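# Stock glove dispenser with two boxes from cart

## Task

A wall-mounted glove dispenser has three slots, from left to right for small, medium and large gloves. Take the two glove boxes that sit on the cart and put each into the slot matching its size. The cart and the pedal bin are movable. Finish with the gripper open and the robot backed away from the boxes, and never let the robot tip over or be left leaning, since that counts as failure.

## Robot and tools

Robot: a Hello Robot Stretch 3 with a single arm. It has a two-wheel base (0.33 m long, 0.34 m wide), a lift that slides up a mast, and a telescoping arm that reaches out to the robot's RIGHT side. The arm cannot move the gripper forward or back, so the base has to drive for that. On-the-spot turns pivot about the point between the drive wheels, which is 0.05 m behind the front edge. With the arm pulled in and the wrist folded, the swept circle of a turn has radius 0.28 m. An unfolded, level gripper reaches past that circle. Loose objects may occasionally get a small push from outside.

Frames: the base frame sits on the floor between the drive wheels, with x forward, y left and z up. hand_pose is reported in the base frame, located where closed fingertips meet. The odometry frame is the base frame as it was when the scene started. base_odometry comes from wheel counts only, so wheel slip shows up as travel. Heading is positive to the left, ranging -3.142 to 3.142.

execute_actions(actions, cameras): actions holds a single action or nothing. An empty list only reports the state and images. An action may hold base, joints or both, plus contact_limits if wanted. Everything in it starts at once.
- base: exactly one key. translate_m is a relative straight drive in metres from the base's last reported position, -1 to 1, positive forward. rotate_rad is a relative turn in radians, -3.2 to 3.2, positive counter-clockwise (left). The base cannot move sideways.
- joints: a single dict keyed by joint name, giving absolute targets (not offsets). lift_m 0 to 1.1 (arm height). arm_m 0 to 0.52 (extension). wrist_yaw_rad -1.345 to 4.42: 0 points along the arm, positive swings toward the front, and 3.0 folds over the base. wrist_pitch_rad -1.57 to 0.451: 0 is level, negative tips the fingertips down. wrist_roll_rad -2.911 to 2.911: at 0 the fingers lie level and side by side. gripper_m -0.089 to 0.179, larger is wider. The real fingertip gap is about 0.007 m less than the value when nearly shut and 0.025 m less when fully open, and it is zero below 0.007. head_pan_rad -3.953 to 1.73: 0 faces forward, positive is left, -1.57 faces along the arm. head_tilt_rad -1.53 to 0.419: negative looks down. Done tolerances are ±0.004 for lift, arm and gripper, ±0.02 for yaw, roll, pan and tilt, and ±0.05 for pitch.
- contact_limits: only arm_m is allowed, as a motor_effort percentage from 1 to 100. The arm halts (contact_stop) once that effort is reached, negative when retracting. Smaller is gentler, but a value that is too small stops it immediately. The limit also caps holding force until the next action.
- cameras: a list drawn from head_camera, nav_camera, wrist_camera, all. Omitted, null or ["all"] returns every camera, and [] returns none. Images are captured at the end of the call, ordered as in the pictures line.
Any unknown key or out-of-range value rejects the call, and nothing moves. No action runs longer than 15 s. A joint or base left out of an action can still be pushing toward its previous target without that appearing in the status.

wait(seconds): 0 to 10. Issues no command and returns the same output as an empty action.
zoom_image(camera, region): region [x0, y0, x1, y1] in pixels of that camera's most recent full image, no larger than 504 by 504.
finished_scene(scene): closes the scene once the last command has been held, and reports success. It cannot be undone, and the goal must still hold when it is called. If one call in a reply reports a stop, the later movement, wait and finish calls in that reply are skipped.

Result lines: base_status and joint_status give how each commanded motion ended. "done" for the base means the wheels finished turning, even if they slipped. "off_target" means it stopped short and may still be pushing. After contact_stop, time_out or torque_fault, the old target is dropped. The arm and lift contact-stop when they press firmly, then go slack until commanded again, so a slack lift can sink under load or keep pressing. The base, wrist and head never contact-stop. on_its_own lists what was not commanded, and its "held at" value is a target, not a position. motor_effort is a percentage with a bracketed peak. Readings carry fixed biases and noise, and a positive wheel effort pushes forward. A wrist servo pushed hard for several seconds cuts out for 10 s (torque_fault) and goes limp. lidar_m has 12 sectors of 30 degrees running counter-clockwise from straight ahead (4th left, 7th behind, 10th right). They lie in a plane 0.17 m up with a range of 0.15 to 12 m, "-" means nothing seen, clear objects are invisible, and the mast or low parts can block some sectors. wrist_depth_mm (45 to 1000) and head_depth_mm (280 to 4000, for the sideways image) are 7x7 median depth grids starting at the top left. base_tilt is in degrees, with forward and right positive and about 4 degrees of fixed error. turned_by_wheels and turned_by_imu give the turn since the previous result.

Cameras: head_camera and nav_camera are on the head and follow pan and tilt. wrist_camera rides on the gripper. The supplied calibration is approximate and slightly off in each scene.

Speed: the base reaches 0.30 m/s and 1.9 rad/s only with the arm stowed (lift_m under 0.30, arm_m under 0.03, wrist_yaw_rad over 2.54). Otherwise it is held to 0.10 m/s and 0.63 rad/s.

Gripping: command gripper_m below the box's width, and lower values squeeze harder. Too much squeeze makes the stall guard ease off, and the object may slip. To release, open at least 0.02 past the touching value. Neither the reading nor "done" confirms a hold, so check the cameras.

Avoid: fold or unfold the wrist only with lift_m between 0.32 and 0.95, wrist_pitch_rad -0.4 and roll near 0. Once folded, the lift may go down to 0.25. With yaw below -0.4, keep pitch at -0.5 or lower. Pressing the arm into something solid with the gripper above about 0.45 m can tip the robot, and so can a second push after a contact_stop. Also avoid driving while holding or pushing something fixed, or snagging furniture, especially while reversing. If base_tilt shows a lean, undo the last move in small steps, pull the gripper free, and lower lift_m to about 0.2 if it stays tipped. Drops, slams, hard hits and forceful pushes count against you. Faster robot motion is better.

Each tool is called after "Request:" as name(argument=value, ...), one argument or row to a line, values as JSON.

## Session

Request:
execute_actions(
  actions=[],
)

Scene clock: 0.00 s.
base_odometry: x=+0.000 y=+0.000 heading=+0.000 (m, m, rad; odometry frame)
turned_by_wheels: +0.000 (rad since the last result)
turned_by_imu: +0.000 (rad since the last result)
base_tilt: forward=-1.3 right=-2.1 (deg)
lidar_m: 2.12 2.30 1.52 1.53 1.94 2.20 2.23 1.76 1.20 1.21 2.09 2.10
head_depth_mm: 1888 2042 2027 1997 1992 1970 1959 / 1899 2118 2092 2067 2049 2059 2039 / 1901 2209 2203 2185 2134 2139 2106 / 1902 2306 2303 2275 2259 2224 2235 / 1901 2449 2411 2398 2365 2370 2299 / 1879 2531 2546 2516 2506 2473 2436 / 1902 2616 2659 2638 2612 2592 2536
base_status: not commanded
joint_positions: lift_m=+0.485 arm_m=+0.003 wrist_yaw_rad=+3.049 wrist_pitch_rad=-0.497 wrist_roll_rad=+0.018 gripper_m=+0.037 head_pan_rad=-0.016 head_tilt_rad=-0.020
joint_status: not commanded
motor_effort: left_wheel=+0 right_wheel=+0 lift_m=+22 arm_m=+0 wrist_yaw_rad=+0 wrist_pitch_rad=+6 wrist_roll_rad=+0 gripper_m=+0 head_pan_rad=+0 head_tilt_rad=+2 (%)
hand_pose: x=-0.0015 y=+0.0653 z=+0.4801 quat_wxyz=(+0.207, +0.698, +0.140, +0.671) (m; base frame)
wrist_depth_mm: - - - - - - - / - - - - - - - / - - - - - - - / 979 957 969 924 928 892 886 / 811 809 - 790 773 754 734 / 707 701 - 681 653 670 649 / 622 621 - - 602 580 577
pictures: head_camera (sideways: a quarter turn clockwise sets it upright), nav_camera (sideways: a quarter turn counterclockwise sets it upright), wrist_camera
Images, in order (width x height): head_camera 896x504, nav_camera 672x504, wrist_camera 644x364.

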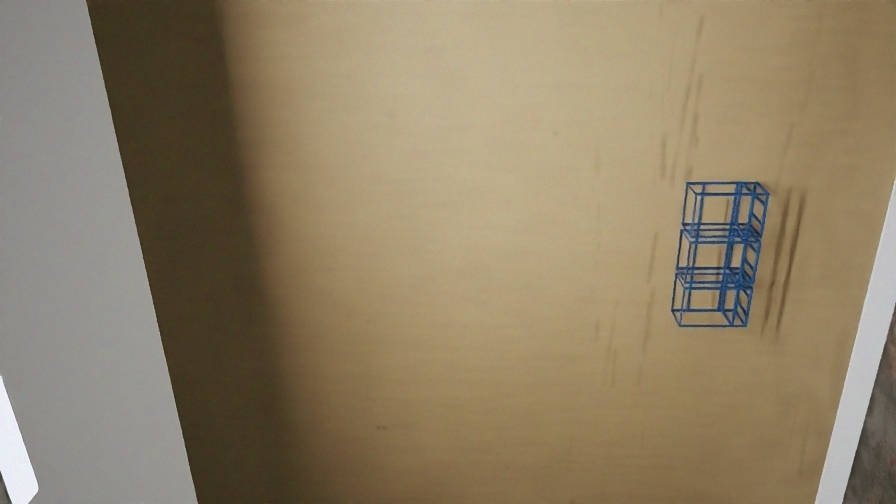

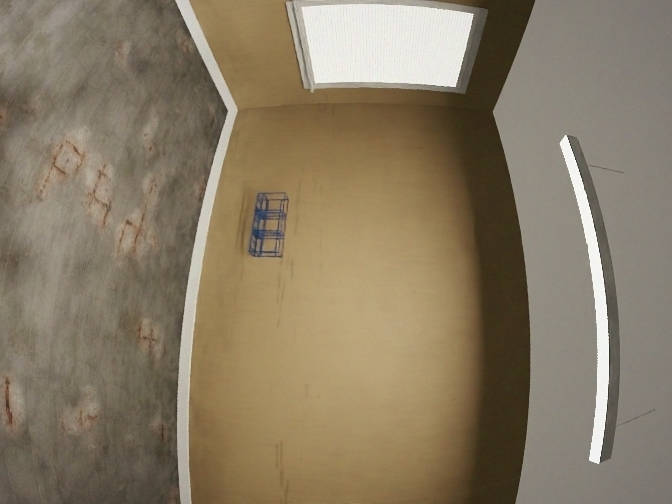

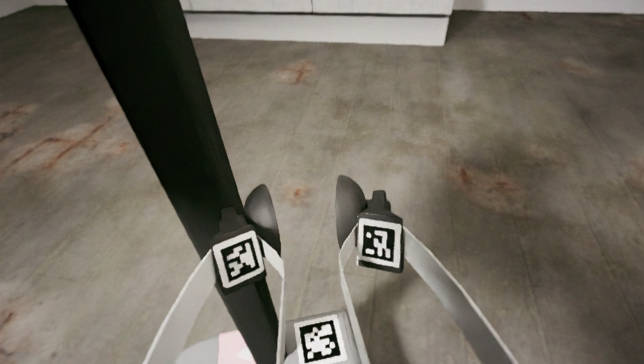

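Request:
execute_actions(
  actions=[
    {"joints":{"head_pan_rad":-1.57,"head_tilt_rad":-0.6}},
  ],
  cameras=["head_camera","nav_camera"],
)

Request:
execute_actions(
  actions=[
    {"joints":{"head_pan_rad":1.57,"head_tilt_rad":-0.6}},
  ],
  cameras=["head_camera","nav_camera"],
)

Request:
zoom_image(
  camera="nav_camera",
  region=[0,0,504,504],
)

Scene clock: 4.77 s.
base_odometry: x=+0.000 y=+0.000 heading=+0.000 (m, m, rad; odometry frame)
turned_by_wheels: +0.000 (rad since the last result)
turned_by_imu: +0.000 (rad since the last result)
base_tilt: forward=-1.2 right=-2.1 (deg)
lidar_m: 2.12 2.31 1.52 1.54 1.93 2.20 2.23 1.76 1.20 1.21 2.08 2.10
head_depth_mm: 1378 1481 1511 1664 1840 1593 1328 / 1437 1555 1600 1582 1655 1590 1334 / 1504 1624 1385 1655 1788 1596 1331 / 1559 1697 1827 2013 1869 1599 1336 / 1629 1789 1968 2183 1978 1596 1333 / 1708 1867 2067 2315 1994 1603 1349 / 1796 1989 2200 2413 1999 1608 1345
base_status: not commanded
joint_positions: lift_m=+0.485 arm_m=+0.003 wrist_yaw_rad=+3.049 wrist_pitch_rad=-0.497 wrist_roll_rad=+0.018 gripper_m=+0.037 head_pan_rad=-1.563 head_tilt_rad=-0.592
joint_status: all done
motor_effort: left_wheel=+0(0) right_wheel=+0(0) lift_m=+22(23) arm_m=+0(0) wrist_yaw_rad=+0(0) wrist_pitch_rad=+6(6) wrist_roll_rad=+0(0) gripper_m=+0(0) head_pan_rad=-4(46) head_tilt_rad=-3(24) (%)
hand_pose: x=-0.0015 y=+0.0653 z=+0.4801 quat_wxyz=(+0.207, +0.698, +0.140, +0.671) (m; base frame)
wrist_depth_mm: - - - - - - - / - - - - - - - / - - - - - - - / 961 947 963 926 903 849 866 / 826 805 - 785 762 761 757 / 697 687 - 681 667 663 653 / 621 617 - - 598 589 580
pictures: head_camera (sideways: a quarter turn clockwise sets it upright), nav_camera (sideways: a quarter turn counterclockwise sets it upright)
camera_calibration (this result's frames):
head_camera: T_world_to_cam=[[0.0206042, 0.508386, -0.860883, 1.13246], [0.999149, 0.0203001, 0.0359015, -0.0461642], [0.0357278, -0.86089, -0.507535, 0.616698], [0, 0, 0, 1]] pos_world=[0.000758274, -0.0438792, 1.28957]
nav_camera: T_world_to_cam=[[0.00536112, -0.622253, 0.782798, -0.987556], [-0.998854, 0.0338919, 0.0337818, 0.0103116], [-0.0475514, -0.782082, -0.621359, 0.766459], [0, 0, 0, 1]] pos_world=[0.0520404, -0.0154255, 1.24895]
Images, in order (width x height): head_camera 896x504, nav_camera 672x504.

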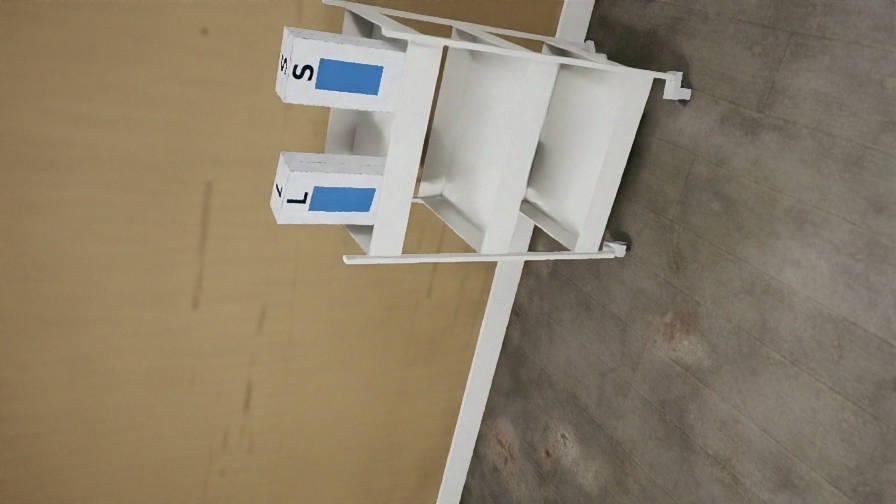

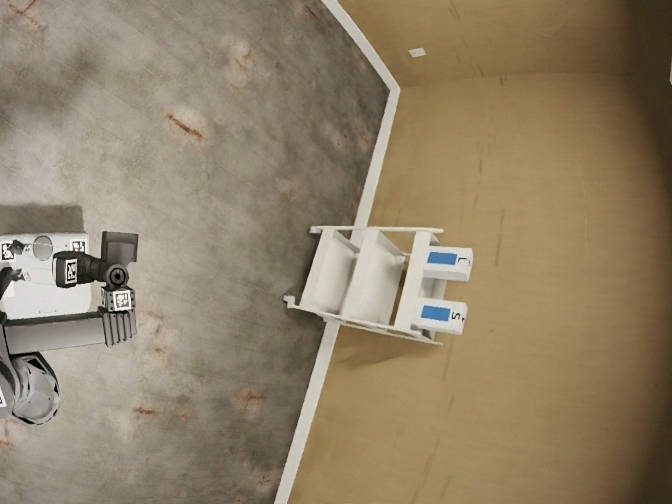

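Scene clock: 6.83 s.
base_odometry: x=+0.000 y=+0.000 heading=+0.000 (m, m, rad; odometry frame)
turned_by_wheels: +0.000 (rad since the last result)
turned_by_imu: +0.000 (rad since the last result)
base_tilt: forward=-1.3 right=-2.2 (deg)
lidar_m: 2.12 2.31 1.52 1.53 1.94 2.20 2.22 1.76 1.20 1.21 2.08 2.10
head_depth_mm: 1810 1875 1490 1623 1784 1593 1335 / 1881 1967 1556 1719 1848 1593 1330 / 1948 1867 1632 1792 1919 1592 1334 / 2027 2098 1710 1893 2000 1604 1333 / 2107 2136 1790 1987 1973 1596 1343 / 2189 2208 1887 2128 1996 1612 1346 / 2337 2159 2000 2279 2008 1650 -
base_status: not commanded
joint_positions: lift_m=+0.485 arm_m=+0.003 wrist_yaw_rad=+3.049 wrist_pitch_rad=-0.497 wrist_roll_rad=+0.018 gripper_m=+0.037 head_pan_rad=+1.563 head_tilt_rad=-0.593
joint_status: all done
motor_effort: left_wheel=+0(0) right_wheel=+0(0) lift_m=+22(22) arm_m=+0(1) wrist_yaw_rad=+1(0) wrist_pitch_rad=+6(6) wrist_roll_rad=+0(0) gripper_m=+0(0) head_pan_rad=+4(47) head_tilt_rad=-3(3) (%)
hand_pose: x=-0.0015 y=+0.0653 z=+0.4801 quat_wxyz=(+0.207, +0.698, +0.140, +0.671) (m; base frame)
wrist_depth_mm: - - - - - - - / - - - - - - - / - - - - - - - / 958 949 965 900 936 871 879 / 822 811 - 779 751 753 732 / 703 700 - 674 654 661 645 / 620 623 - - 595 581 587
pictures: head_camera (sideways: a quarter turn clockwise sets it upright), nav_camera (sideways: a quarter turn counterclockwise sets it upright)
camera_calibration (this result's frames):
head_camera: T_world_to_cam=[[-0.0287685, -0.508096, -0.86082, 1.13268], [-0.999346, -0.00424386, 0.035903, -0.0339753], [-0.0218954, 0.86129, -0.507642, 0.617189], [0, 0, 0, 1]] pos_world=[0.0121459, 0.0437862, 1.28956]
nav_camera: T_world_to_cam=[[0.00463547, 0.622356, 0.78272, -0.987451], [0.998181, -0.0499278, 0.033787, -0.00187713], [0.060107, 0.78114, -0.621456, 0.765929], [0, 0, 0, 1]] pos_world=[-0.0395867, 0.0161549, 1.24895]
Images, in order (width x height): head_camera 896x504, nav_camera 672x504.

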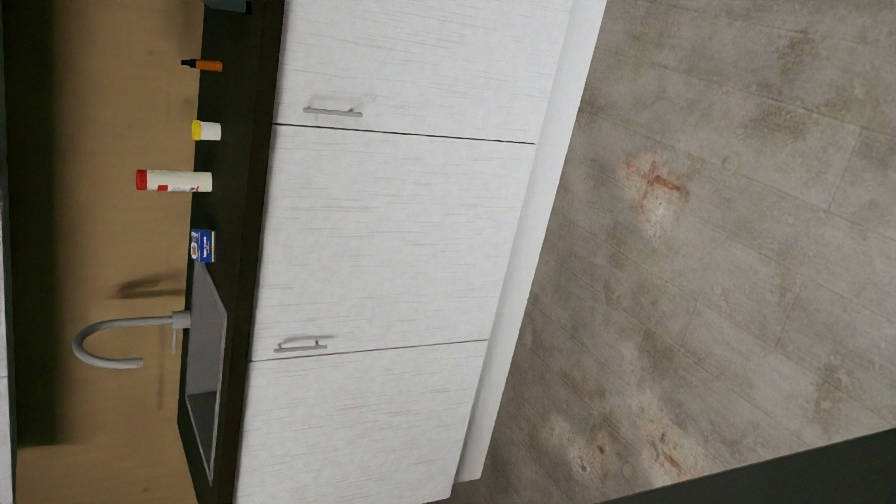

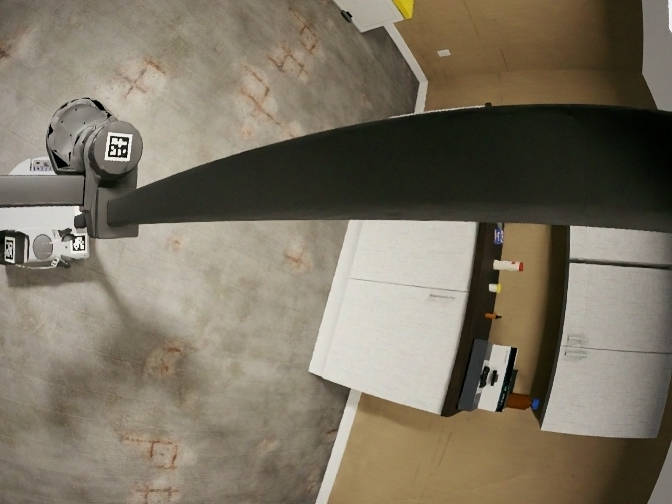

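Region (0, 0, 504, 504) of nav_camera's 672x504 image, scaled by 1.000.

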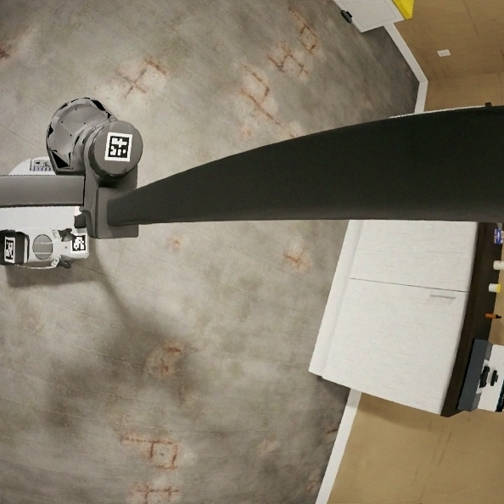

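Request:
execute_actions(
  actions=[
    {"joints":{"lift_m":0.25,"head_pan_rad":0,"head_tilt_rad":-0.5}},
  ],
  cameras=[],
)

Request:
execute_actions(
  actions=[
    {"base":{"rotate_rad":-1.87}},
  ],
  cameras=[],
)

Request:
execute_actions(
  actions=[
    {"base":{"translate_m":0.65}},
  ],
  cameras=["head_camera"],
)

Request:
execute_actions(
  actions=[
    {"base":{"rotate_rad":1.57},"joints":{"head_pan_rad":-1.57,"head_tilt_rad":-0.6}},
  ],
  cameras=[],
)

Request:
execute_actions(
  actions=[
    {"joints":{"lift_m":0.85}},
  ],
  cameras=["head_camera","nav_camera"],
)

Scene clock: 27.20 s.
base_odometry: x=+0.000 y=+0.000 heading=+0.000 (m, m, rad; odometry frame)
turned_by_wheels: +0.000 (rad since the last result)
turned_by_imu: +0.000 (rad since the last result)
base_tilt: forward=-1.3 right=-2.3 (deg)
lidar_m: 2.13 2.31 1.52 1.54 1.93 2.20 2.23 1.76 1.19 1.21 2.09 2.10
head_depth_mm: 1779 1908 2026 2181 2208 1731 1415 / 1846 1984 2113 2304 2229 1727 1417 / 1934 2067 2228 2403 2223 1738 1415 / 2004 2165 2313 2555 2210 1738 1420 / 2088 2256 2431 2644 2226 1740 1429 / 2199 2377 2596 2805 2228 1741 1429 / 2315 2523 2757 2961 2242 1739 1434
base_status: not commanded
joint_positions: lift_m=+0.250 arm_m=+0.003 wrist_yaw_rad=+3.049 wrist_pitch_rad=-0.497 wrist_roll_rad=+0.018 gripper_m=+0.037 head_pan_rad=+0.007 head_tilt_rad=-0.508
joint_status: all done
motor_effort: left_wheel=+0(0) right_wheel=+0(0) lift_m=+20(22) arm_m=+0(0) wrist_yaw_rad=+0(0) wrist_pitch_rad=+6(6) wrist_roll_rad=+0(0) gripper_m=+1(0) head_pan_rad=-4(47) head_tilt_rad=+3(9) (%)
hand_pose: x=-0.0015 y=+0.0652 z=+0.2455 quat_wxyz=(+0.207, +0.698, +0.140, +0.670) (m; base frame)
wrist_depth_mm: - - - - - - - / 933 - 877 826 841 807 775 / 718 691 675 667 652 651 621 / 589 585 580 573 542 526 524 / 499 515 - - 469 462 454 / - - - - 404 403 398 / - - - - 363 357 350
pictures: none
No camera images: the call's "cameras" was empty. Leave "cameras" out to get every camera's image.

Scene clock: 29.53 s.
base_odometry: x=+0.000 y=+0.000 heading=-1.870 (m, m, rad; odometry frame)
turned_by_wheels: -1.870 (rad since the last result)
turned_by_imu: -1.832 (rad since the last result)
base_tilt: forward=-1.3 right=-2.3 (deg)
lidar_m: 1.20 1.29 2.12 2.10 2.26 2.16 1.52 1.64 2.23 2.20 2.06 1.65
head_depth_mm: 1358 1459 1564 1696 1849 1725 1411 / 1379 1472 1598 1722 1873 1716 1425 / 1394 1504 1619 1747 1909 1726 1417 / 1416 1517 1612 1406 1666 1635 1423 / 1443 1543 1666 1514 1673 1669 1421 / 1460 1558 1654 1382 1725 1647 1427 / 1480 1601 1729 1854 2008 1742 1428
base_status: done
joint_positions: lift_m=+0.250 arm_m=+0.003 wrist_yaw_rad=+3.049 wrist_pitch_rad=-0.497 wrist_roll_rad=+0.018 gripper_m=+0.037 head_pan_rad=+0.007 head_tilt_rad=-0.507
joint_status: not commanded
motor_effort: left_wheel=+2(9) right_wheel=-3(11) lift_m=+19(19) arm_m=-1(0) wrist_yaw_rad=+0(0) wrist_pitch_rad=+6(6) wrist_roll_rad=+0(0) gripper_m=+0(0) head_pan_rad=-4(4) head_tilt_rad=+3(2) (%)
hand_pose: x=-0.0015 y=+0.0652 z=+0.2455 quat_wxyz=(+0.207, +0.698, +0.140, +0.670) (m; base frame)
wrist_depth_mm: - - - - - - - / 956 - 904 846 822 793 775 / 697 681 681 655 664 641 629 / 579 580 578 562 542 535 528 / 505 511 - - 471 462 453 / - - - - 408 409 399 / - - - - 359 357 352
pictures: none
No camera images: the call's "cameras" was empty. Leave "cameras" out to get every camera's image.

Scene clock: 33.33 s.
base_odometry: x=-0.191 y=-0.621 heading=-1.870 (m, m, rad; odometry frame)
turned_by_wheels: +0.000 (rad since the last result)
turned_by_imu: +0.001 (rad since the last result)
base_tilt: forward=-1.2 right=-2.1 (deg)
lidar_m: 0.55 0.60 1.61 2.02 2.18 2.81 2.16 2.33 2.30 2.30 1.26 1.00
head_depth_mm: 803 859 927 1000 1088 1202 1314 / 817 877 942 1022 1108 1223 1331 / 828 889 955 1035 1117 1227 1342 / 840 903 973 1055 1004 827 957 / 850 914 991 1066 778 824 964 / 861 928 1007 1091 1047 852 986 / 875 941 1025 1116 787 776 987
base_status: done
joint_positions: lift_m=+0.250 arm_m=+0.003 wrist_yaw_rad=+3.049 wrist_pitch_rad=-0.497 wrist_roll_rad=+0.018 gripper_m=+0.037 head_pan_rad=+0.007 head_tilt_rad=-0.506
joint_status: not commanded
motor_effort: left_wheel=+2(7) right_wheel=-4(8) lift_m=+20(20) arm_m=+0(0) wrist_yaw_rad=+0(0) wrist_pitch_rad=+7(6) wrist_roll_rad=+0(0) gripper_m=+1(1) head_pan_rad=-4(4) head_tilt_rad=+2(3) (%)
hand_pose: x=-0.0015 y=+0.0651 z=+0.2454 quat_wxyz=(+0.207, +0.698, +0.141, +0.670) (m; base frame)
wrist_depth_mm: - - - - - - 957 / 913 - 900 856 823 784 751 / 735 696 681 675 655 639 622 / 580 575 583 570 551 534 526 / 497 503 - - 472 455 453 / - - - - 409 401 392 / - - - - 361 359 352
pictures: head_camera (sideways: a quarter turn clockwise sets it upright)
camera_calibration (this result's frames):
head_camera: T_world_to_cam=[[-0.4326, 0.0216781, -0.901325, 1.18797], [-0.0222612, 0.999149, 0.0347154, -0.0383934], [0.901311, 0.0350825, -0.43175, 0.512806], [0, 0, 0, 1]] pos_world=[0.0508645, -0.00538275, 1.29349]
Images, in order (width x height): head_camera 896x504.

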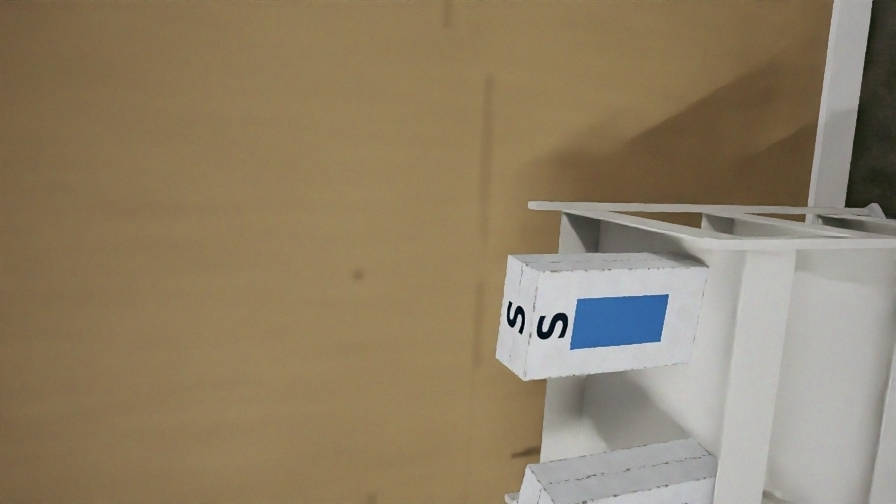

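Scene clock: 35.53 s.
base_odometry: x=-0.191 y=-0.621 heading=-0.300 (m, m, rad; odometry frame)
turned_by_wheels: +1.570 (rad since the last result)
turned_by_imu: +1.539 (rad since the last result)
base_tilt: forward=-1.2 right=-2.2 (deg)
lidar_m: 2.03 2.18 2.82 2.16 2.32 2.30 2.29 1.27 1.00 0.55 0.60 1.58
head_depth_mm: 813 879 960 1063 1174 1323 1328 / 825 893 979 1081 1201 1342 1328 / 834 905 987 1080 1198 1372 1337 / 843 916 1006 1073 903 848 971 / 856 933 1020 794 844 848 998 / 865 945 1037 1110 937 1022 999 / 879 959 1055 1124 817 1027 1124
base_status: done
joint_positions: lift_m=+0.250 arm_m=+0.003 wrist_yaw_rad=+3.049 wrist_pitch_rad=-0.497 wrist_roll_rad=+0.018 gripper_m=+0.037 head_pan_rad=-1.563 head_tilt_rad=-0.593
joint_status: all done
motor_effort: left_wheel=-2(7) right_wheel=+3(14) lift_m=+20(20) arm_m=-1(1) wrist_yaw_rad=+1(0) wrist_pitch_rad=+5(6) wrist_roll_rad=+0(0) gripper_m=+0(0) head_pan_rad=-4(47) head_tilt_rad=-2(9) (%)
hand_pose: x=-0.0015 y=+0.0651 z=+0.2454 quat_wxyz=(+0.207, +0.698, +0.141, +0.670) (m; base frame)
wrist_depth_mm: - - - - - - 998 / 894 - 863 834 824 795 776 / 726 683 700 662 654 628 618 / 586 568 585 566 548 539 526 / 498 505 - - 479 453 447 / - - - - 406 401 398 / - - - - 361 353 353
pictures: none
No camera images: the call's "cameras" was empty. Leave "cameras" out to get every camera's image.

Scene clock: 41.83 s.
base_odometry: x=-0.191 y=-0.621 heading=-0.300 (m, m, rad; odometry frame)
turned_by_wheels: +0.000 (rad since the last result)
turned_by_imu: +0.000 (rad since the last result)
base_tilt: forward=-1.4 right=-2.2 (deg)
lidar_m: 2.02 2.18 2.82 2.16 2.33 2.31 2.29 1.27 1.00 0.55 0.59 1.58
head_depth_mm: 809 881 958 1057 1177 1325 1358 / 822 892 978 1071 1202 1358 1332 / 833 906 990 1083 1199 1367 1340 / 846 914 1006 1076 902 849 958 / 854 930 1021 793 844 848 998 / 867 946 1039 1107 937 1027 1001 / 878 961 1057 1122 814 1025 1126
base_status: not commanded
joint_positions: lift_m=+0.850 arm_m=+0.003 wrist_yaw_rad=+3.049 wrist_pitch_rad=-0.497 wrist_roll_rad=+0.018 gripper_m=+0.037 head_pan_rad=-1.563 head_tilt_rad=-0.593
joint_status: all done
motor_effort: left_wheel=-2(2) right_wheel=+3(3) lift_m=+25(24) arm_m=-1(1) wrist_yaw_rad=-1(1) wrist_pitch_rad=+6(6) wrist_roll_rad=+0(0) gripper_m=+0(0) head_pan_rad=-4(4) head_tilt_rad=-2(2) (%)
hand_pose: x=-0.0015 y=+0.0651 z=+0.8451 quat_wxyz=(+0.207, +0.698, +0.141, +0.670) (m; base frame)
wrist_depth_mm: - - - - - - - / - - - - - - - / - - - - - - - / - - - - - - - / - - - - - - - / - - - - - - - / - 989 - 992 944 945 922
pictures: head_camera (sideways: a quarter turn clockwise sets it upright), nav_camera (sideways: a quarter turn counterclockwise sets it upright)
camera_calibration (this result's frames):
head_camera: T_world_to_cam=[[0.020704, 0.50909, -0.860464, 1.13191], [0.999154, 0.0200635, 0.0359115, -0.0461773], [0.0355461, -0.860479, -0.508244, 0.617621], [0, 0, 0, 1]] pos_world=[0.000749103, -0.0438679, 1.28953]
nav_camera: T_world_to_cam=[[0.00523724, -0.622898, 0.782285, -0.986888], [-0.998847, 0.0340711, 0.0338163, 0.0102667], [-0.0477174, -0.781561, -0.622002, 0.767297], [0, 0, 0, 1]] pos_world=[0.0520368, -0.0153915, 1.24894]
Images, in order (width x height): head_camera 896x504, nav_camera 672x504.

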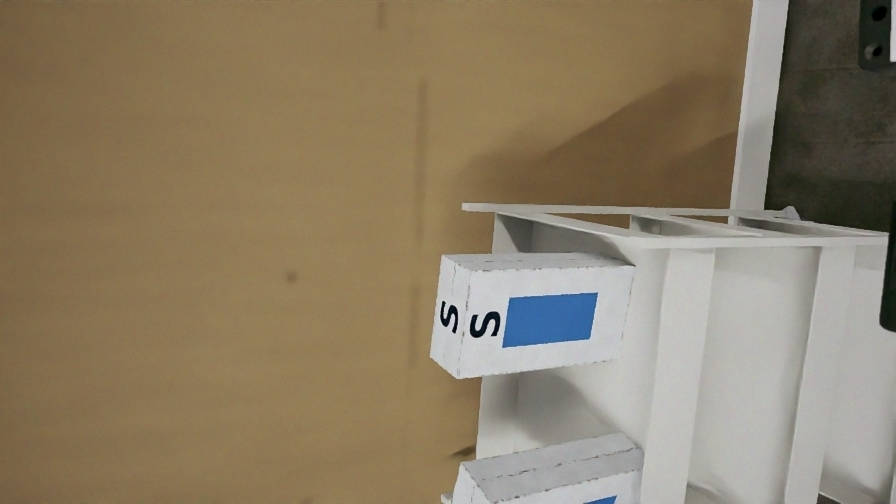

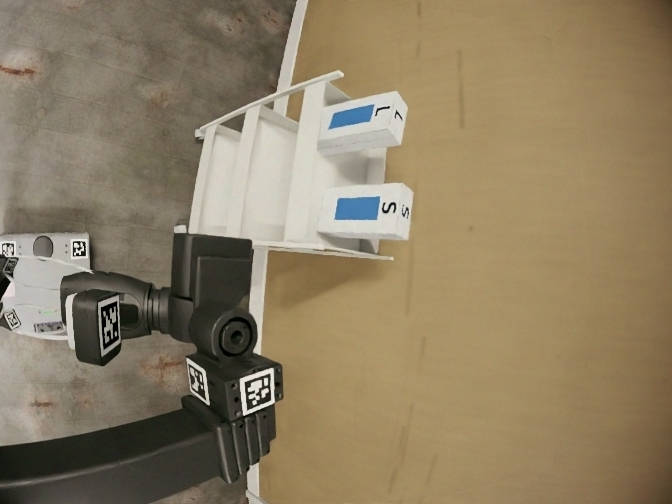

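Request:
execute_actions(
  actions=[
    {"joints":{"lift_m":0.9,"wrist_pitch_rad":-0.4,"wrist_roll_rad":0}},
  ],
  cameras=[],
)

Request:
execute_actions(
  actions=[
    {"joints":{"wrist_yaw_rad":0,"gripper_m":0.179}},
  ],
  cameras=[],
)

Request:
execute_actions(
  actions=[
    {"joints":{"wrist_pitch_rad":0,"lift_m":0.75},"base":{"translate_m":0.1}},
  ],
)

Scene clock: 51.67 s.
base_odometry: x=-0.191 y=-0.621 heading=-0.300 (m, m, rad; odometry frame)
turned_by_wheels: +0.000 (rad since the last result)
turned_by_imu: +0.000 (rad since the last result)
base_tilt: forward=-1.3 right=-2.2 (deg)
lidar_m: 2.02 2.18 2.81 2.16 2.33 2.31 2.29 1.27 1.00 0.55 0.59 1.59
head_depth_mm: 810 880 963 1059 1170 1310 - / 821 890 973 1074 1200 1355 1398 / 832 906 986 1081 1200 1373 1396 / 842 916 1010 1076 900 849 994 / 855 931 1019 792 842 851 971 / 868 944 1039 1111 936 1021 998 / 877 959 1054 1123 814 1026 1125
base_status: not commanded
joint_positions: lift_m=+0.900 arm_m=+0.003 wrist_yaw_rad=+3.049 wrist_pitch_rad=-0.419 wrist_roll_rad=+0.005 gripper_m=+0.037 head_pan_rad=-1.563 head_tilt_rad=-0.593
joint_status: all done
motor_effort: left_wheel=-2(2) right_wheel=+3(3) lift_m=+25(24) arm_m=+0(1) wrist_yaw_rad=+0(0) wrist_pitch_rad=+9(10) wrist_roll_rad=-2(5) gripper_m=+1(0) head_pan_rad=-4(4) head_tilt_rad=-3(2) (%)
hand_pose: x=-0.0005 y=+0.0756 z=+0.9123 quat_wxyz=(+0.180, +0.699, +0.115, +0.683) (m; base frame)
wrist_depth_mm: - - - - - - - / - - - - - - - / - - - - - - - / - - - - - - - / - - - - - - - / - - - - - - - / - - - - - - -
pictures: none
No camera images: the call's "cameras" was empty. Leave "cameras" out to get every camera's image.

Scene clock: 54.20 s.
base_odometry: x=-0.191 y=-0.621 heading=-0.300 (m, m, rad; odometry frame)
turned_by_wheels: +0.000 (rad since the last result)
turned_by_imu: +0.000 (rad since the last result)
base_tilt: forward=-1.3 right=-2.3 (deg)
lidar_m: 2.03 2.17 2.81 2.16 2.32 2.30 2.30 1.27 1.00 0.55 0.60 1.59
head_depth_mm: 809 880 961 1059 1174 1294 - / 822 892 977 1072 1194 1313 - / 832 903 990 1090 1197 1313 - / 841 915 1005 1073 904 807 955 / 856 931 1022 793 842 850 1000 / 868 945 1037 1109 936 1026 998 / 880 960 1057 1121 816 1027 1127
base_status: not commanded
joint_positions: lift_m=+0.900 arm_m=+0.003 wrist_yaw_rad=+0.002 wrist_pitch_rad=-0.419 wrist_roll_rad=+0.003 gripper_m=+0.179 head_pan_rad=-1.563 head_tilt_rad=-0.593
joint_status: all done
motor_effort: left_wheel=-2(2) right_wheel=+3(3) lift_m=+25(25) arm_m=-1(1) wrist_yaw_rad=-1(0) wrist_pitch_rad=+9(9) wrist_roll_rad=-2(2) gripper_m=+0(84) head_pan_rad=-4(4) head_tilt_rad=-2(2) (%)
hand_pose: x=-0.0211 y=-0.3719 z=+0.9123 quat_wxyz=(+0.691, +0.148, -0.692, -0.147) (m; base frame)
wrist_depth_mm: 713 703 704 701 697 696 695 / 417 764 450 773 762 755 775 / 430 725 497 838 874 851 857 / 486 604 558 932 978 957 975 / 474 477 469 - - - - / - 763 759 - - - - / - 704 690 - - - -
pictures: none
No camera images: the call's "cameras" was empty. Leave "cameras" out to get every camera's image.

Scene clock: 56.90 s.
base_odometry: x=-0.096 y=-0.651 heading=-0.300 (m, m, rad; odometry frame)
turned_by_wheels: +0.000 (rad since the last result)
turned_by_imu: +0.000 (rad since the last result)
base_tilt: forward=-1.3 right=-2.2 (deg)
lidar_m: 1.92 2.06 2.82 2.15 2.31 2.41 2.39 1.28 1.01 0.55 0.61 1.60
head_depth_mm: 820 891 970 1073 1186 1322 1328 / 831 905 986 1082 1210 1366 1338 / 843 917 1001 1060 861 821 945 / 851 929 1019 790 844 853 974 / 867 943 1034 1112 963 850 998 / 873 954 1051 1119 800 1022 1127 / 886 970 1068 1126 837 1031 1041
base_status: done
joint_positions: lift_m=+0.750 arm_m=+0.003 wrist_yaw_rad=+0.001 wrist_pitch_rad=-0.022 wrist_roll_rad=+0.003 gripper_m=+0.179 head_pan_rad=-1.563 head_tilt_rad=-0.593
joint_status: all done
motor_effort: left_wheel=-2(4) right_wheel=+3(8) lift_m=+20(22) arm_m=-1(1) wrist_yaw_rad=+0(1) wrist_pitch_rad=+9(10) wrist_roll_rad=-2(2) gripper_m=+1(1) head_pan_rad=-4(4) head_tilt_rad=-2(2) (%)
hand_pose: x=-0.0211 y=-0.4033 z=+0.8592 quat_wxyz=(+0.706, +0.008, -0.708, -0.008) (m; base frame)
wrist_depth_mm: 735 701 724 710 692 699 683 / 770 750 749 738 747 734 724 / 786 780 756 453 771 744 758 / 833 413 698 465 822 784 785 / 868 428 602 494 830 852 813 / - 388 381 373 891 878 859 / - 732 721 702 917 922 894
pictures: head_camera (sideways: a quarter turn clockwise sets it upright), nav_camera (sideways: a quarter turn counterclockwise sets it upright), wrist_camera
camera_calibration (this result's frames):
head_camera: T_world_to_cam=[[0.0207041, 0.50909, -0.860464, 1.13191], [0.999154, 0.0200634, 0.0359115, -0.0461773], [0.035546, -0.860479, -0.508244, 0.617621], [0, 0, 0, 1]] pos_world=[0.000749098, -0.0438679, 1.28953]
nav_camera: T_world_to_cam=[[0.00523716, -0.622898, 0.782285, -0.986888], [-0.998847, 0.0340712, 0.0338163, 0.0102667], [-0.0477175, -0.781561, -0.622002, 0.767297], [0, 0, 0, 1]] pos_world=[0.0520368, -0.0153915, 1.24894]
wrist_camera: T_world_to_cam=[[-0.995343, 0.0774117, -0.0574384, 0.0508796], [0.0769653, 0.279476, -0.957063, 0.950934], [-0.0580352, -0.957027, -0.284133, 0.0319383], [0, 0, 0, 1]] pos_world=[-0.0206927, -0.239136, 0.922101]
Images, in order (width x height): head_camera 896x504, nav_camera 672x504, wrist_camera 644x364.

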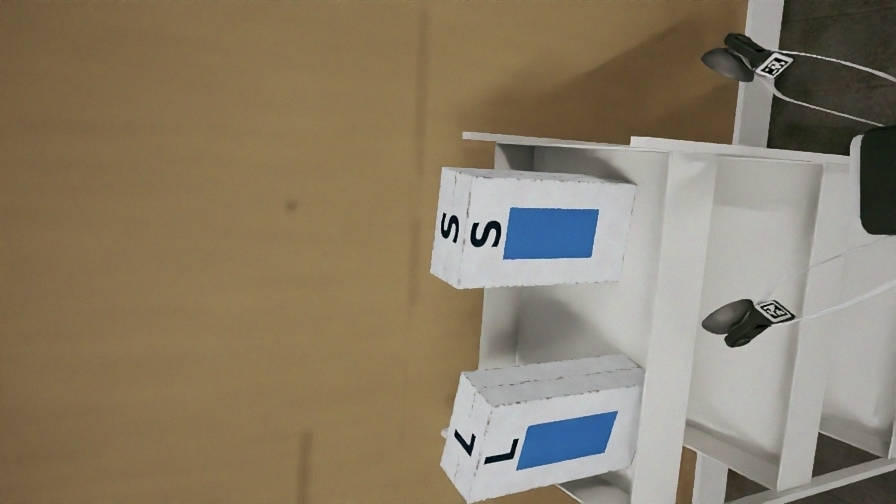

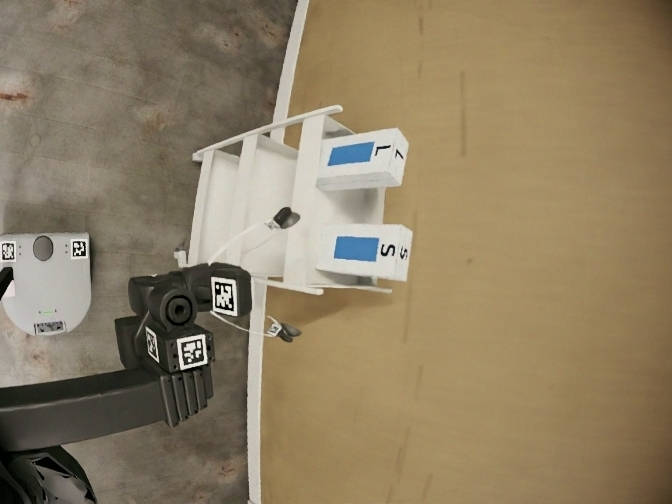

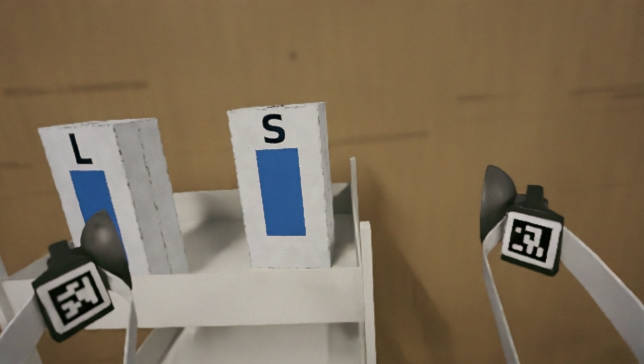

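Request:
execute_actions(
  actions=[
    {"joints":{"arm_m":0.22},"base":{"translate_m":0.03}},
  ],
  cameras=["head_camera","wrist_camera"],
)

Scene clock: 64.13 s.
base_odometry: x=-0.067 y=-0.660 heading=-0.300 (m, m, rad; odometry frame)
turned_by_wheels: +0.000 (rad since the last result)
turned_by_imu: +0.000 (rad since the last result)
base_tilt: forward=-1.3 right=-2.3 (deg)
lidar_m: 1.90 2.04 2.80 2.14 2.31 2.44 2.42 1.29 1.02 0.56 0.61 1.60
head_depth_mm: 825 897 976 1073 1182 - - / 835 902 987 1080 1159 - 1275 / 843 916 1001 788 804 - 949 / 858 928 1019 1078 876 1020 996 / 870 942 1036 1107 876 1023 996 / 880 959 1056 1109 787 1026 1121 / 894 973 1069 1148 879 1010 1276
base_status: done
joint_positions: lift_m=+0.750 arm_m=+0.220 wrist_yaw_rad=+0.000 wrist_pitch_rad=-0.021 wrist_roll_rad=+0.003 gripper_m=+0.179 head_pan_rad=-1.563 head_tilt_rad=-0.593
joint_status: all done
motor_effort: left_wheel=-2(3) right_wheel=+3(9) lift_m=+21(19) arm_m=+2(4) wrist_yaw_rad=+0(1) wrist_pitch_rad=+10(10) wrist_roll_rad=-2(2) gripper_m=+0(1) head_pan_rad=-4(4) head_tilt_rad=-2(3) (%)
hand_pose: x=-0.0214 y=-0.6204 z=+0.8593 quat_wxyz=(+0.706, +0.008, -0.708, -0.008) (m; base frame)
wrist_depth_mm: 519 509 513 507 508 494 488 / 546 532 526 529 519 522 513 / 559 572 275 227 553 538 542 / 218 592 247 236 572 552 557 / 212 600 263 248 592 591 585 / - 483 425 261 443 621 632 / 222 360 343 273 304 663 651
pictures: head_camera (sideways: a quarter turn clockwise sets it upright), wrist_camera
camera_calibration (this result's frames):
head_camera: T_world_to_cam=[[0.0207653, 0.509088, -0.860464, 1.13191], [0.999156, 0.0199431, 0.0359115, -0.0461773], [0.0354424, -0.860484, -0.508244, 0.617622], [0, 0, 0, 1]] pos_world=[0.000743816, -0.0438673, 1.28953]
wrist_camera: T_world_to_cam=[[-0.995265, 0.0783729, -0.0574841, 0.0680734], [0.0772447, 0.278844, -0.957225, 1.01151], [-0.0589914, -0.957133, -0.283577, -0.176323], [0, 0, 0, 1]] pos_world=[-0.0207841, -0.456152, 0.922154]
Images, in order (width x height): head_camera 896x504, wrist_camera 644x364.

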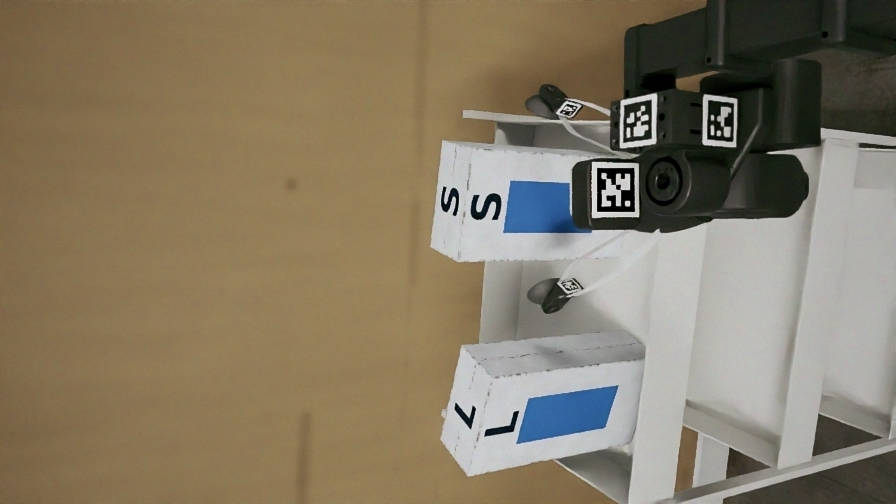

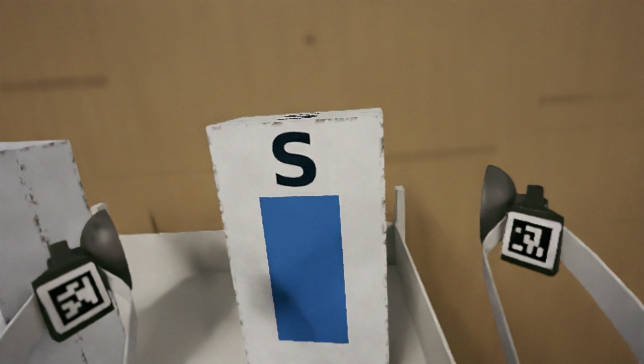

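Request:
execute_actions(
  actions=[
    {"base":{"translate_m":0.02}},
  ],
  cameras=[],
)

Request:
execute_actions(
  actions=[
    {"joints":{"arm_m":0.34}},
  ],
  cameras=["head_camera","wrist_camera"],
)

Request:
execute_actions(
  actions=[
    {"joints":{"gripper_m":0.06}},
  ],
  cameras=[],
)

Request:
execute_actions(
  actions=[
    {"joints":{"lift_m":0.9}},
  ],
  cameras=["head_camera","wrist_camera"],
)

Scene clock: 71.10 s.
base_odometry: x=-0.048 y=-0.666 heading=-0.300 (m, m, rad; odometry frame)
turned_by_wheels: +0.000 (rad since the last result)
turned_by_imu: +0.000 (rad since the last result)
base_tilt: forward=-1.3 right=-2.2 (deg)
lidar_m: 1.87 2.01 2.80 2.15 2.31 2.47 2.44 1.29 1.02 0.56 0.61 1.61
head_depth_mm: 823 893 979 1079 1191 - - / 837 908 988 1076 1089 - 1240 / 845 919 1002 787 806 - 954 / 860 936 1023 1088 902 1020 995 / 872 944 1042 1107 819 1023 1117 / 879 961 1051 795 800 1023 1116 / 894 977 1071 1171 925 1486 1310
base_status: done
joint_positions: lift_m=+0.750 arm_m=+0.220 wrist_yaw_rad=+0.000 wrist_pitch_rad=-0.021 wrist_roll_rad=+0.003 gripper_m=+0.179 head_pan_rad=-1.563 head_tilt_rad=-0.593
joint_status: not commanded
motor_effort: left_wheel=-2(4) right_wheel=+3(11) lift_m=+20(20) arm_m=+2(2) wrist_yaw_rad=-1(1) wrist_pitch_rad=+9(10) wrist_roll_rad=-2(2) gripper_m=+0(0) head_pan_rad=-4(4) head_tilt_rad=-2(2) (%)
hand_pose: x=-0.0214 y=-0.6204 z=+0.8593 quat_wxyz=(+0.706, +0.008, -0.708, -0.008) (m; base frame)
wrist_depth_mm: 531 523 513 514 504 498 495 / 540 552 530 533 520 517 514 / 562 564 559 232 539 544 532 / 203 596 586 242 560 574 568 / 201 508 503 252 444 605 593 / - 471 457 267 325 636 614 / 210 259 366 280 289 658 652
pictures: none
No camera images: the call's "cameras" was empty. Leave "cameras" out to get every camera's image.

Scene clock: 73.23 s.
base_odometry: x=-0.048 y=-0.666 heading=-0.300 (m, m, rad; odometry frame)
turned_by_wheels: +0.000 (rad since the last result)
turned_by_imu: +0.000 (rad since the last result)
base_tilt: forward=-1.2 right=-2.3 (deg)
lidar_m: 1.88 2.02 2.80 2.15 2.30 2.47 2.44 1.30 1.02 0.56 0.61 1.61
head_depth_mm: 826 891 976 1076 1178 - - / 836 903 991 1065 - 980 1242 / 846 923 1004 790 - 1019 971 / 860 934 1022 1087 935 1020 994 / 870 947 1037 1109 831 1029 1123 / 882 962 1053 794 799 1022 1118 / 892 977 1072 1172 926 1479 1284
base_status: not commanded
joint_positions: lift_m=+0.750 arm_m=+0.340 wrist_yaw_rad=-0.006 wrist_pitch_rad=-0.020 wrist_roll_rad=+0.003 gripper_m=+0.179 head_pan_rad=-1.563 head_tilt_rad=-0.593
joint_status: all done
motor_effort: left_wheel=-3(3) right_wheel=+5(5) lift_m=+20(19) arm_m=+2(4) wrist_yaw_rad=+4(3) wrist_pitch_rad=+9(10) wrist_roll_rad=-1(1) gripper_m=+0(1) head_pan_rad=-4(4) head_tilt_rad=-2(3) (%)
hand_pose: x=-0.0229 y=-0.7404 z=+0.8597 quat_wxyz=(+0.706, +0.005, -0.708, -0.009) (m; base frame)
wrist_depth_mm: 400 402 401 400 394 390 385 / 419 416 418 415 411 411 406 / 437 439 426 151 125 419 423 / 460 457 138 132 127 125 438 / 484 482 144 137 131 128 460 / - 389 150 142 136 480 486 / 357 378 156 148 141 504 508
pictures: head_camera (sideways: a quarter turn clockwise sets it upright), wrist_camera
camera_calibration (this result's frames):
head_camera: T_world_to_cam=[[0.0207668, 0.509088, -0.860464, 1.13191], [0.999156, 0.0199402, 0.0359115, -0.0461773], [0.03544, -0.860484, -0.508244, 0.617622], [0, 0, 0, 1]] pos_world=[0.000743691, -0.0438673, 1.28953]
wrist_camera: T_world_to_cam=[[-0.994784, 0.0841961, -0.0575755, 0.0803892], [0.0788711, 0.277023, -0.957621, 1.04446], [-0.0646781, -0.957167, -0.282219, -0.292485], [0, 0, 0, 1]] pos_world=[-0.0213254, -0.576066, 0.922284]
Images, in order (width x height): head_camera 896x504, wrist_camera 644x364.

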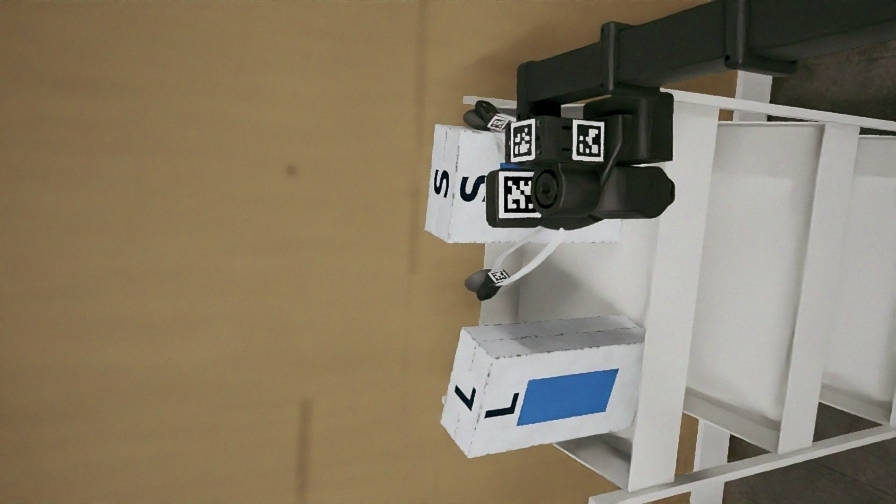

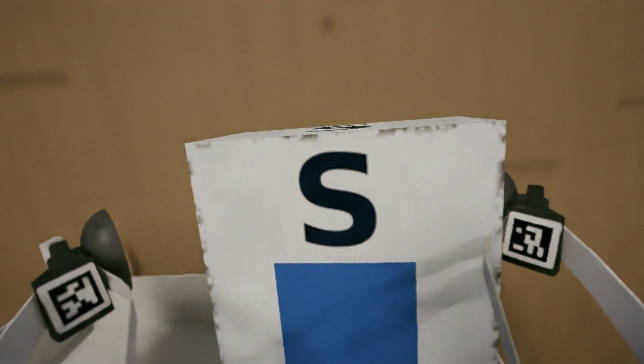

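Scene clock: 74.90 s.
base_odometry: x=-0.048 y=-0.666 heading=-0.300 (m, m, rad; odometry frame)
turned_by_wheels: +0.000 (rad since the last result)
turned_by_imu: +0.000 (rad since the last result)
base_tilt: forward=-1.2 right=-2.1 (deg)
lidar_m: 1.87 2.02 2.80 2.14 2.30 2.46 2.44 1.29 1.02 0.56 0.62 1.61
head_depth_mm: 824 895 978 1076 1173 - - / 836 909 990 1082 - 974 1246 / 848 918 1004 801 - 1018 968 / 858 932 1020 1070 902 1015 996 / 869 949 1037 1104 832 1024 1128 / 885 962 1054 797 802 1026 1120 / 892 977 1075 1173 921 1484 1280
base_status: not commanded
joint_positions: lift_m=+0.750 arm_m=+0.340 wrist_yaw_rad=-0.013 wrist_pitch_rad=-0.013 wrist_roll_rad=-0.003 gripper_m=+0.061 head_pan_rad=-1.563 head_tilt_rad=-0.593
joint_status: all done
motor_effort: left_wheel=-5(5) right_wheel=+10(11) lift_m=+19(19) arm_m=+3(3) wrist_yaw_rad=+7(8) wrist_pitch_rad=+6(9) wrist_roll_rad=+1(2) gripper_m=-27(99) head_pan_rad=-4(4) head_tilt_rad=-3(2) (%)
hand_pose: x=-0.0247 y=-0.7406 z=+0.8615 quat_wxyz=(+0.708, +0.000, -0.706, -0.009) (m; base frame)
wrist_depth_mm: 401 399 398 397 395 388 390 / 412 416 416 412 406 406 407 / 433 437 425 132 126 429 426 / 456 449 138 132 129 442 446 / 478 472 143 137 132 463 467 / 390 - 148 142 137 495 481 / 358 381 154 147 142 516 509
pictures: none
No camera images: the call's "cameras" was empty. Leave "cameras" out to get every camera's image.

Scene clock: 77.10 s.
base_odometry: x=-0.048 y=-0.666 heading=-0.300 (m, m, rad; odometry frame)
turned_by_wheels: +0.000 (rad since the last result)
turned_by_imu: +0.000 (rad since the last result)
base_tilt: forward=-1.3 right=-2.2 (deg)
lidar_m: 1.87 2.01 2.80 2.14 2.30 2.46 2.44 1.30 1.02 0.56 0.62 1.61
head_depth_mm: 823 892 970 - 1219 1344 1328 / 836 903 975 - 996 845 1250 / 849 920 988 - 903 845 971 / 861 933 996 790 928 1021 994 / 869 947 1035 1108 829 1022 1125 / 878 960 1054 795 798 1020 1118 / 891 972 1070 1173 923 1485 1280
base_status: not commanded
joint_positions: lift_m=+0.900 arm_m=+0.340 wrist_yaw_rad=+0.000 wrist_pitch_rad=-0.075 wrist_roll_rad=-0.002 gripper_m=+0.071 head_pan_rad=-1.563 head_tilt_rad=-0.593
joint_status: all done
on_its_own: gripper_m is held at +0.070, not at your +0.060, by its stall guard, which is still easing; wrist_pitch_rad is at rest, and its effort (+34) is outside its rest range (-20 to +32)
motor_effort: left_wheel=-2(5) right_wheel=+3(11) lift_m=+28(26) arm_m=+2(2) wrist_yaw_rad=-1(8) wrist_pitch_rad=+34(36) wrist_roll_rad=+1(1) gripper_m=-23(28) head_pan_rad=-4(5) head_tilt_rad=-2(3) (%)
hand_pose: x=-0.0213 y=-0.7385 z=+0.9953 quat_wxyz=(+0.707, +0.027, -0.706, -0.026) (m; base frame)
wrist_depth_mm: 398 399 394 390 388 382 385 / 423 418 416 411 405 402 403 / 448 440 433 160 127 425 420 / 476 459 138 133 129 444 448 / 505 488 143 137 134 472 472 / 539 - 148 142 137 511 510 / 565 556 153 148 142 542 532
pictures: head_camera (sideways: a quarter turn clockwise sets it upright), wrist_camera
camera_calibration (this result's frames):
head_camera: T_world_to_cam=[[0.0207669, 0.509087, -0.860464, 1.13191], [0.999156, 0.01994, 0.0359115, -0.0461773], [0.0354398, -0.860484, -0.508244, 0.617622], [0, 0, 0, 1]] pos_world=[0.000743681, -0.0438673, 1.28953]
wrist_camera: T_world_to_cam=[[-0.995569, 0.0807661, -0.0481626, 0.0776707], [0.0722671, 0.329419, -0.941414, 1.19609], [-0.0601687, -0.940723, -0.333796, -0.18871], [0, 0, 0, 1]] pos_world=[-0.0204655, -0.57781, 1.06676]
Images, in order (width x height): head_camera 896x504, wrist_camera 644x364.

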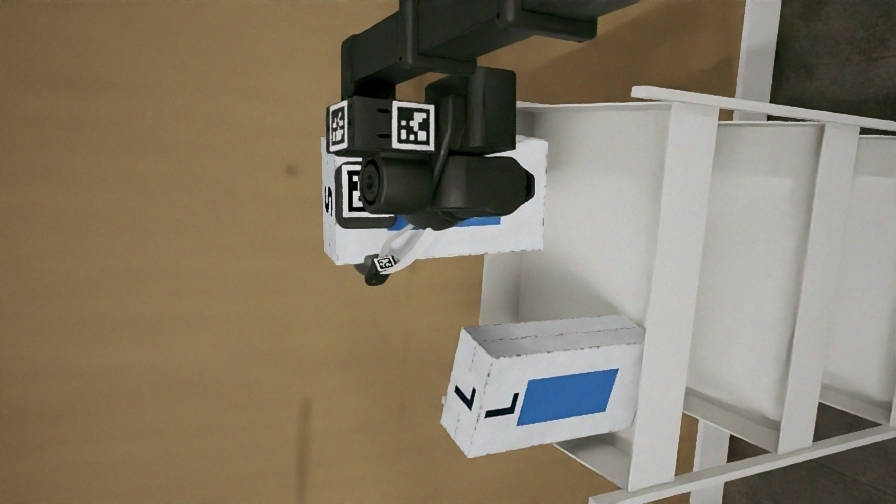

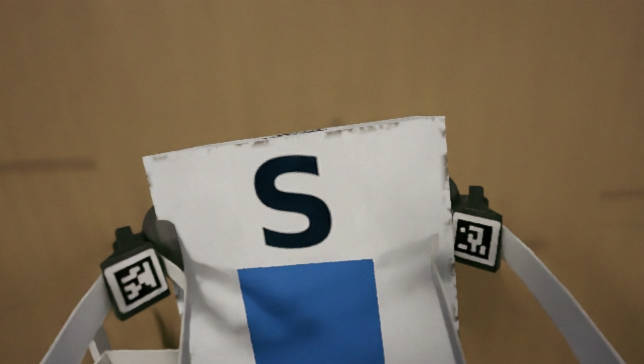

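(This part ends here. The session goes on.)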